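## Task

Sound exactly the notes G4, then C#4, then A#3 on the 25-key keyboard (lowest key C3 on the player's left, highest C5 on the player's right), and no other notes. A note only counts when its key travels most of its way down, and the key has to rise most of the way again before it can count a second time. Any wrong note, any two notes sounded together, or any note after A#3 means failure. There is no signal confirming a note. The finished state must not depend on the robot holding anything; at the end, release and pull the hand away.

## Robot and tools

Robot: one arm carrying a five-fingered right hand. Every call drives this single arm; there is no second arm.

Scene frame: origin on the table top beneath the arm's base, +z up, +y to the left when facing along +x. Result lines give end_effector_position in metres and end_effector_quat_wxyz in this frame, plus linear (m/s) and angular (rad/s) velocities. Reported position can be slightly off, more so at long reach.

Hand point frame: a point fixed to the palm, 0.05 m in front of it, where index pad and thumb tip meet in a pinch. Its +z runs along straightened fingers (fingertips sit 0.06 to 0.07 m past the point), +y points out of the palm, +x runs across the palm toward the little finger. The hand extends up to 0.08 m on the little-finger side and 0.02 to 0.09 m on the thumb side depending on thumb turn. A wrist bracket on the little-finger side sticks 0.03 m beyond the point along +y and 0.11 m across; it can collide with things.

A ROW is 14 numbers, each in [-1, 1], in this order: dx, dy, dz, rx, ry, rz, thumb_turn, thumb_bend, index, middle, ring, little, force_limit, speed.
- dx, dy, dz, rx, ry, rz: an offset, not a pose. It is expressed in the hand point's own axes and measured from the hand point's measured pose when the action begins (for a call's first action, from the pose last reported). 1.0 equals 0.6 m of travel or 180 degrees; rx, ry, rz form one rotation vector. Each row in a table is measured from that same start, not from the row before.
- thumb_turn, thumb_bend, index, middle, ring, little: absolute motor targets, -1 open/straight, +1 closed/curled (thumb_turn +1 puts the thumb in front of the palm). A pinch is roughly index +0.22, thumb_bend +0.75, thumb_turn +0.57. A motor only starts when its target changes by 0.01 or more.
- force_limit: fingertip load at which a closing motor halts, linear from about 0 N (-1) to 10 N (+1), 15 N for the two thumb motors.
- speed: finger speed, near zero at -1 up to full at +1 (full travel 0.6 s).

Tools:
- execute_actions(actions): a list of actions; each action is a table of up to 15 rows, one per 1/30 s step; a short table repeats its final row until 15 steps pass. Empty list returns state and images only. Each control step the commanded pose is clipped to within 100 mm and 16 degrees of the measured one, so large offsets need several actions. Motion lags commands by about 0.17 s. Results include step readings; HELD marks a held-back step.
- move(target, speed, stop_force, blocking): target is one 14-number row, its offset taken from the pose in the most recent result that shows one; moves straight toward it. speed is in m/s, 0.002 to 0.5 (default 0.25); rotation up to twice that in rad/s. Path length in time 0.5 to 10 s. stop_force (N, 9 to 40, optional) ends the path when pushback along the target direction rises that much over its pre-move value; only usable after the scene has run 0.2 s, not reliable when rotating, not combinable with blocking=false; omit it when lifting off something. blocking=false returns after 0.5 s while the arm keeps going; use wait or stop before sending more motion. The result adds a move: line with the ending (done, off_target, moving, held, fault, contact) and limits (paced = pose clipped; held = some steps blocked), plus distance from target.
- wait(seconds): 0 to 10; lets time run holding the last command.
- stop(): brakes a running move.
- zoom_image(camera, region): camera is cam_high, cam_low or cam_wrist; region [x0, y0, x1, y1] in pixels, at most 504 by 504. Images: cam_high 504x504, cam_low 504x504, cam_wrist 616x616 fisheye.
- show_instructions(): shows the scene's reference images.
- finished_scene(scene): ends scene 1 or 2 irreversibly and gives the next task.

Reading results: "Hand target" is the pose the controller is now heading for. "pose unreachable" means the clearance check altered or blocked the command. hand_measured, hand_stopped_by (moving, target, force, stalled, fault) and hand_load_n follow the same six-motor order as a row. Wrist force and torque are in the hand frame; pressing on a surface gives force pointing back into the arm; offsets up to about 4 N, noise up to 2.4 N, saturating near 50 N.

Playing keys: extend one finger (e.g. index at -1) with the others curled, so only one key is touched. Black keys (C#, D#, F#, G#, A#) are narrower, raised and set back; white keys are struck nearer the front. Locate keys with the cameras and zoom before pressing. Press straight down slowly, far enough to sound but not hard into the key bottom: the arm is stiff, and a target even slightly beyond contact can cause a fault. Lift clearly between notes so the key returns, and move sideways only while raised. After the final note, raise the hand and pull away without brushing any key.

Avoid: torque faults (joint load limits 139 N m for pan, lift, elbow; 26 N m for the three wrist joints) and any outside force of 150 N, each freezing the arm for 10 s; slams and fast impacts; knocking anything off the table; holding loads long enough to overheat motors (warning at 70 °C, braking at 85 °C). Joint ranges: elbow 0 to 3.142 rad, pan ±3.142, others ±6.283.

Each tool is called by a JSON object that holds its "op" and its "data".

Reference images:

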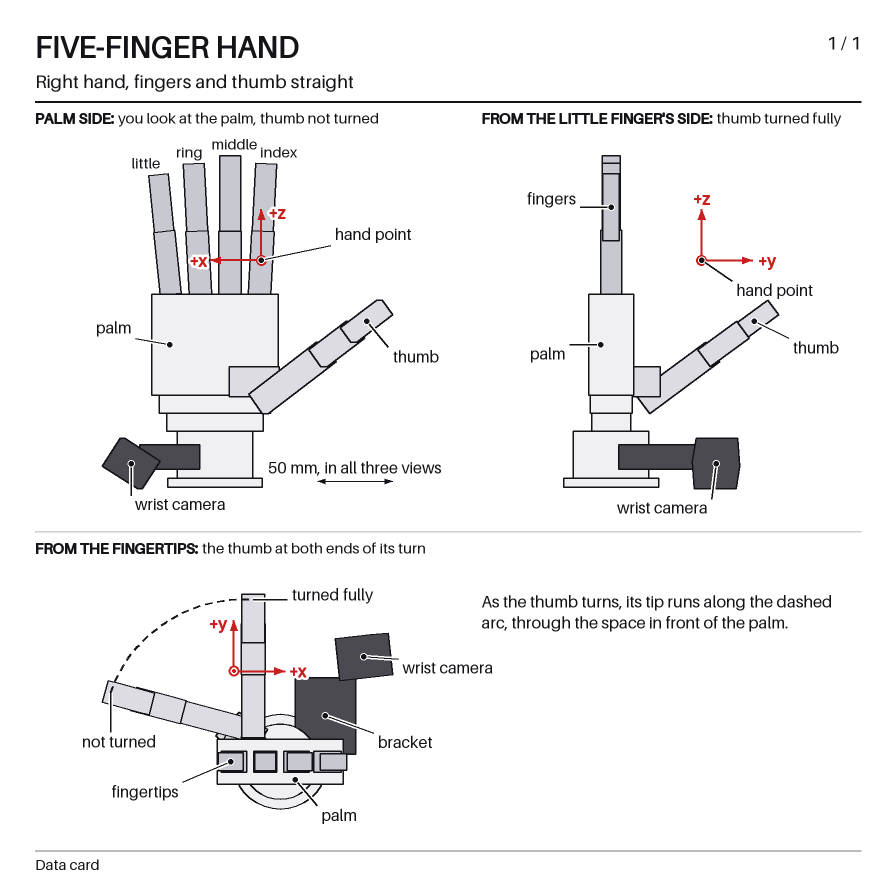

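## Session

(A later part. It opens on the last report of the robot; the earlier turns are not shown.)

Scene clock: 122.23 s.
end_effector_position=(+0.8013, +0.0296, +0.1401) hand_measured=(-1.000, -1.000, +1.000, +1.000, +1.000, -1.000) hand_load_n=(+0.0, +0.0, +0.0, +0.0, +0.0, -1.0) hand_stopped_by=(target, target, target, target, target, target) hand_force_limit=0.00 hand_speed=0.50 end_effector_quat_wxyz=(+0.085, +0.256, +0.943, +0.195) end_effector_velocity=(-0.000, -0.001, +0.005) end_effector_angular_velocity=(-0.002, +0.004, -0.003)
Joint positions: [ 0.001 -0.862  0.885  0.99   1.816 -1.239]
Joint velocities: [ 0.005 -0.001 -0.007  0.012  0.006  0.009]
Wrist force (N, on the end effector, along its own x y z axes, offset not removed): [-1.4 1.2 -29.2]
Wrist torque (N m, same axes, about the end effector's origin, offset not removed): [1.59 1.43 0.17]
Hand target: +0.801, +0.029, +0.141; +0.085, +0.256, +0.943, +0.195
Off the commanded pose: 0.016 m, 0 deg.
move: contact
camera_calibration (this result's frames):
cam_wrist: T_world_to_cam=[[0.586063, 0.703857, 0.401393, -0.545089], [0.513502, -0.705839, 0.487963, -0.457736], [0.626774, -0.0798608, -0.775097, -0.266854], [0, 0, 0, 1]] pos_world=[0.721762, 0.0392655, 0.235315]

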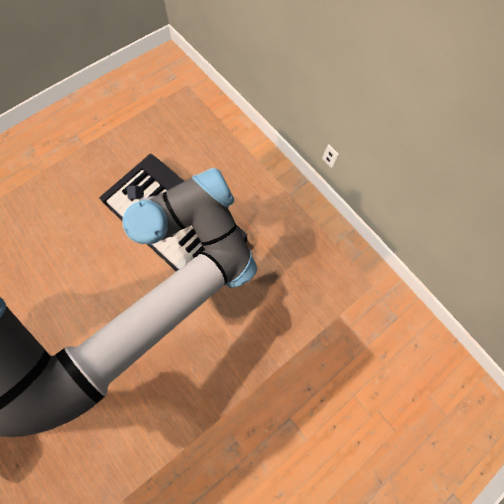

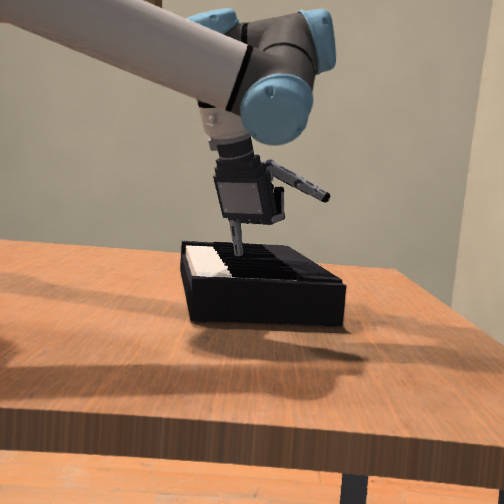

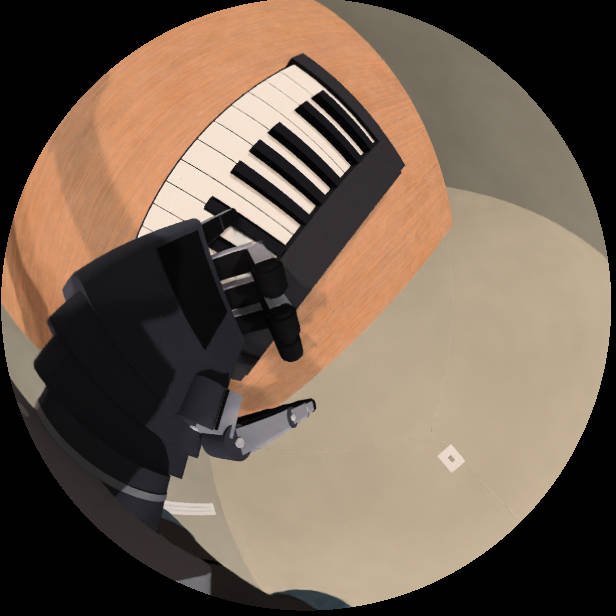

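{"op": "move", "data": {"target": [-0.001,0.01,-0.023,0,0,0,-1,-1,1,1,1,-1,0,0.5], "speed": 0.1}}

{"op": "move", "data": {"target": [0.048,0.052,0.02,0,0,0,-1,-1,1,1,1,-1,0,0.5], "speed": 0.15}}

{"op": "zoom_image", "data": {"camera": "cam_wrist", "region": [180, 150, 340, 310]}}

Scene clock: 130.23 s.
end_effector_position=(+0.8009, +0.0295, +0.1549) hand_measured=(-1.000, -1.000, +1.000, +1.000, +1.000, -1.000) hand_load_n=(+0.0, +0.0, +0.0, +0.0, +0.0, +0.0) hand_stopped_by=(target, target, target, target, target, target) hand_force_limit=0.00 hand_speed=0.50 end_effector_quat_wxyz=(+0.085, +0.256, +0.943, +0.195) end_effector_velocity=(+0.000, +0.000, +0.002) end_effector_angular_velocity=(+0.000, -0.000, -0.000)
Joint positions: [ 0.015 -0.868  0.868  1.017  1.824 -1.226]
Joint velocities: [ 0.002 -0.001 -0.003  0.005  0.001  0.002]
Wrist force (N, on the end effector, along its own x y z axes, offset not removed): [1.5 -2.6 -0.1]
Wrist torque (N m, same axes, about the end effector's origin, offset not removed): [-0.46 -0.26 0.01]
Hand target: +0.801, +0.030, +0.155; +0.085, +0.256, +0.943, +0.195
Off the commanded pose: 0.000 m, 0 deg.
move: done
camera_calibration (this result's frames):
cam_wrist: T_world_to_cam=[[0.586067, 0.703837, 0.401421, -0.550795], [0.513488, -0.70586, 0.487947, -0.464767], [0.626782, -0.0798453, -0.775093, -0.255167], [0, 0, 0, 1]] pos_world=[0.721389, 0.0392361, 0.250104]

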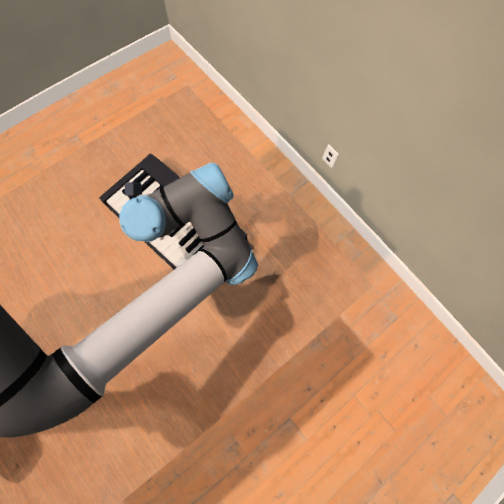

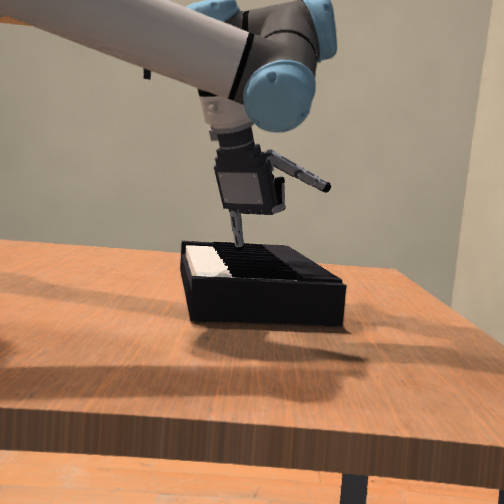

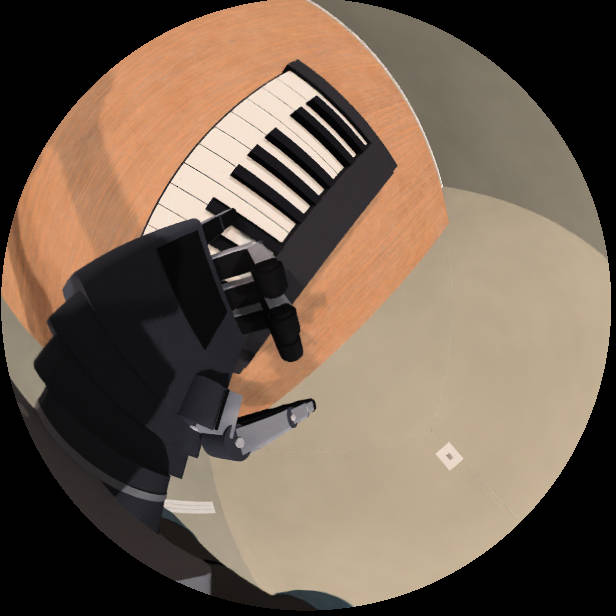

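Scene clock: 131.17 s.
end_effector_position=(+0.7936, +0.0728, +0.1550) hand_measured=(-1.000, -1.000, +1.000, +1.000, +1.000, -1.000) hand_load_n=(+0.0, +0.0, +0.0, +0.0, +0.0, +0.0) hand_stopped_by=(target, target, target, target, target, target) hand_force_limit=0.00 hand_speed=0.50 end_effector_quat_wxyz=(+0.085, +0.256, +0.943, +0.195) end_effector_velocity=(-0.000, +0.002, +0.000) end_effector_angular_velocity=(-0.000, -0.001, -0.000)
Joint positions: [ 0.075 -0.845  0.899  0.977  1.854 -1.173]
Joint velocities: [ 0.003  0.002  0.    -0.002  0.002  0.003]
Wrist force (N, on the end effector, along its own x y z axes, offset not removed): [3.1 -1.0 -1.5]
Wrist torque (N m, same axes, about the end effector's origin, offset not removed): [-0.10 -0.33 0.15]
Hand target: +0.794, +0.073, +0.155; +0.085, +0.256, +0.943, +0.195
Off the commanded pose: 0.000 m, 0 deg.
move: done
camera_calibration (this result's frames):
cam_wrist: T_world_to_cam=[[0.586083, 0.703803, 0.401457, -0.576984], [0.513548, -0.705907, 0.487816, -0.430572], [0.626717, -0.0797332, -0.775157, -0.2469], [0, 0, 0, 1]] pos_world=[0.714017, 0.0824531, 0.250288]

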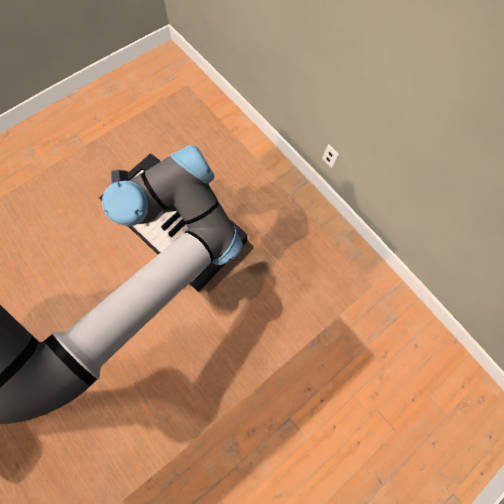

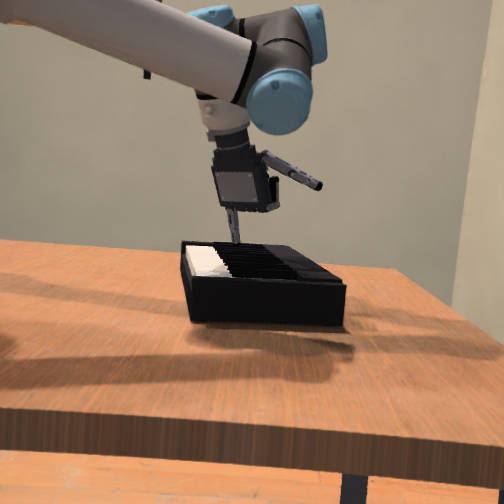

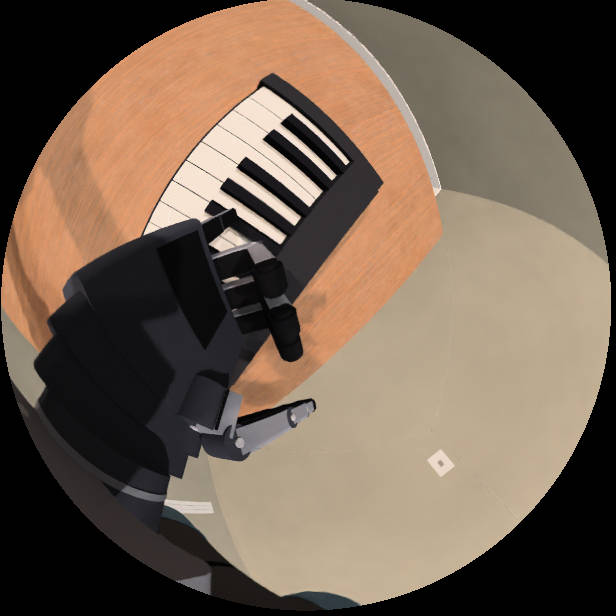

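Region (180, 150, 340, 310) of cam_wrist's 616x616 image, scaled by 3.150, with more detail than that image has.

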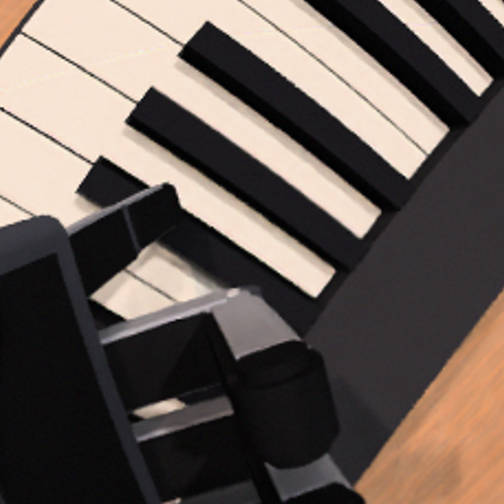

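{"op": "move", "data": {"target": [0.003,-0.021,0.046,0,0,0,-1,-1,1,1,1,-1,0,0.5], "speed": 0.02, "stop_force": 9}}

Scene clock: 136.87 s.
end_effector_position=(+0.7934, +0.0730, +0.1400) hand_measured=(-1.000, -1.000, +1.000, +1.000, +1.000, -1.000) hand_load_n=(+0.0, +0.0, +0.0, +0.0, +0.0, -4.0) hand_stopped_by=(target, target, target, target, target, target) hand_force_limit=0.00 hand_speed=0.50 end_effector_quat_wxyz=(+0.085, +0.256, +0.943, +0.196) end_effector_velocity=(-0.001, +0.000, +0.004) end_effector_angular_velocity=(-0.002, +0.006, -0.002)
Joint positions: [ 0.06  -0.839  0.919  0.948  1.846 -1.187]
Joint velocities: [ 0.007 -0.    -0.007  0.014  0.007  0.01 ]
Wrist force (N, on the end effector, along its own x y z axes, offset not removed): [-0.1 1.4 -23.9]
Wrist torque (N m, same axes, about the end effector's origin, offset not removed): [0.85 1.27 0.11]
Hand target: +0.794, +0.073, +0.141; +0.085, +0.256, +0.943, +0.195
Off the commanded pose: 0.015 m, 0 deg.
move: contact
camera_calibration (this result's frames):
cam_wrist: T_world_to_cam=[[0.58584, 0.704004, 0.401461, -0.570878], [0.513962, -0.705753, 0.487603, -0.423275], [0.626606, -0.0793214, -0.775289, -0.258411], [0, 0, 0, 1]] pos_world=[0.713912, 0.0826752, 0.235232]

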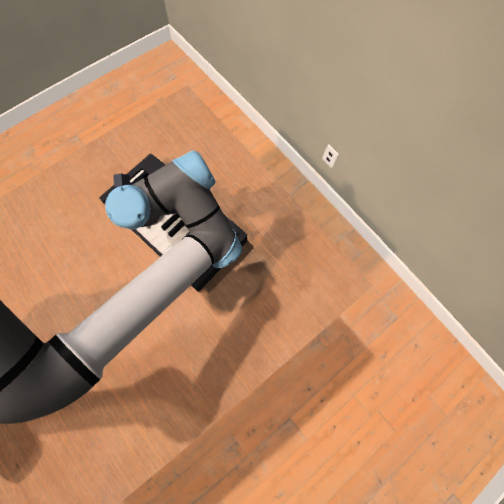

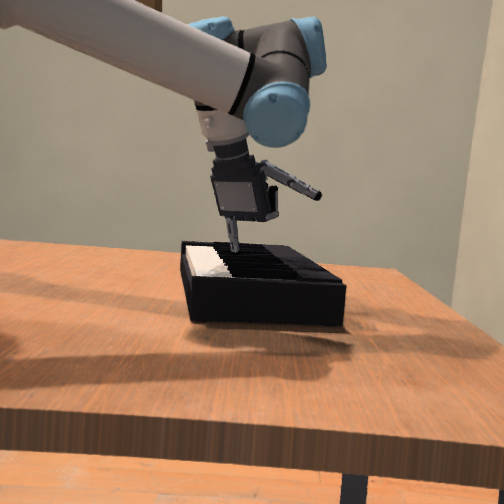

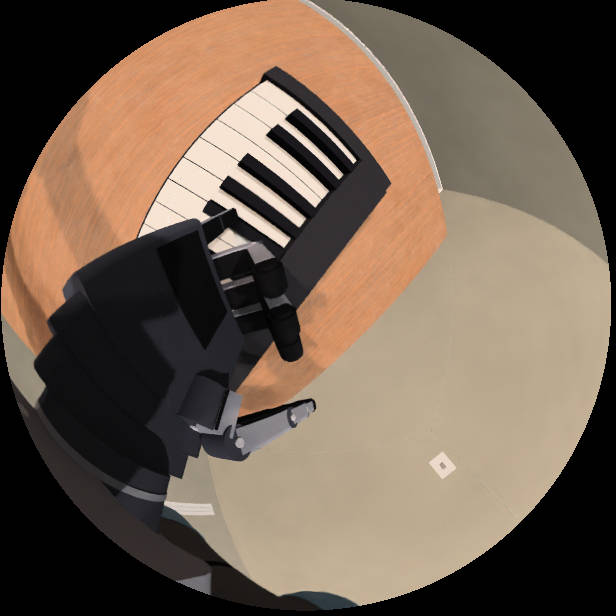

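{"op": "move", "data": {"target": [-0.01,0.07,-0.15,0,0,0,-1,-1,-1,-1,-1,-1,0,0.5]}}

{"op": "finished_scene", "data": {"scene": 1}}

Scene clock: 144.33 s.
end_effector_position=(+0.7940, +0.0740, +0.2393) hand_measured=(-1.000, -1.000, -1.000, -1.000, -1.000, -1.000) hand_load_n=(+0.0, +0.0, +0.0, +0.0, +0.0, +0.0) hand_stopped_by=(target, target, target, target, target, target) hand_force_limit=0.00 hand_speed=0.50 end_effector_quat_wxyz=(+0.085, +0.256, +0.943, +0.196) end_effector_velocity=(-0.000, +0.001, +0.001) end_effector_angular_velocity=(+0.000, +0.002, +0.001)
Joint positions: [ 0.163 -0.846  0.741  1.16   1.898 -1.093]
Joint velocities: [ 0.002  0.002 -0.005  0.006  0.     0.002]
Wrist force (N, on the end effector, along its own x y z axes, offset not removed): [1.7 -0.8 -1.4]
Wrist torque (N m, same axes, about the end effector's origin, offset not removed): [0.00 -0.31 0.11]
Hand target: +0.794, +0.074, +0.239; +0.085, +0.256, +0.943, +0.196
Off the commanded pose: 0.000 m, 0 deg.
move: done
camera_calibration (this result's frames):
cam_wrist: T_world_to_cam=[[0.585862, 0.703897, 0.401614, -0.611872], [0.513941, -0.705876, 0.487446, -0.471272], [0.626602, -0.0791702, -0.775308, -0.181688], [0, 0, 0, 1]] pos_world=[0.714525, 0.0836517, 0.334592]

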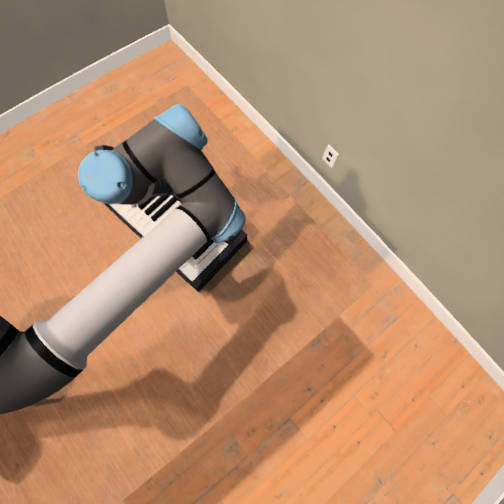

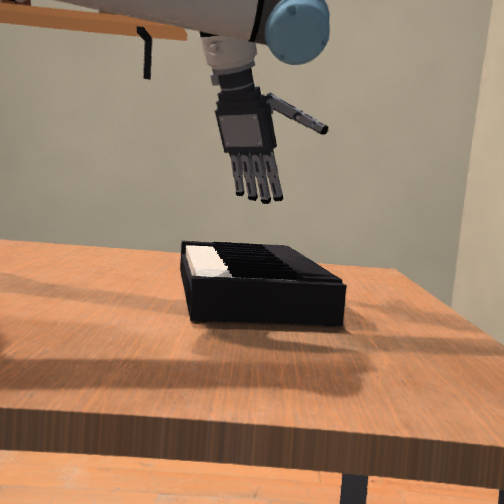

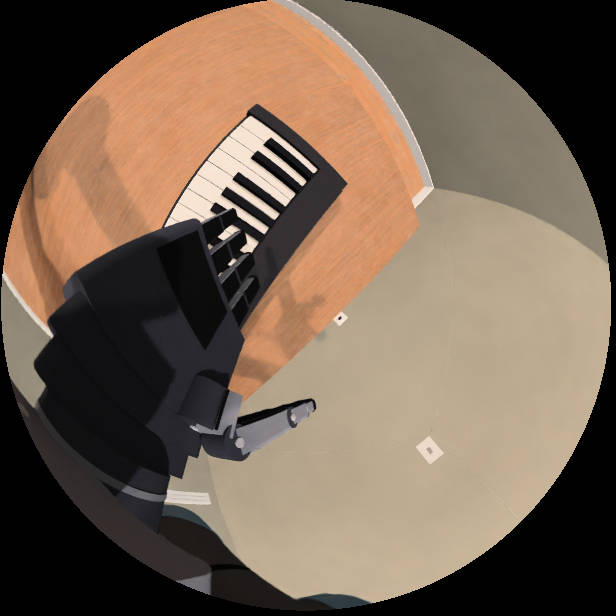

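The scene is finished: the task was done.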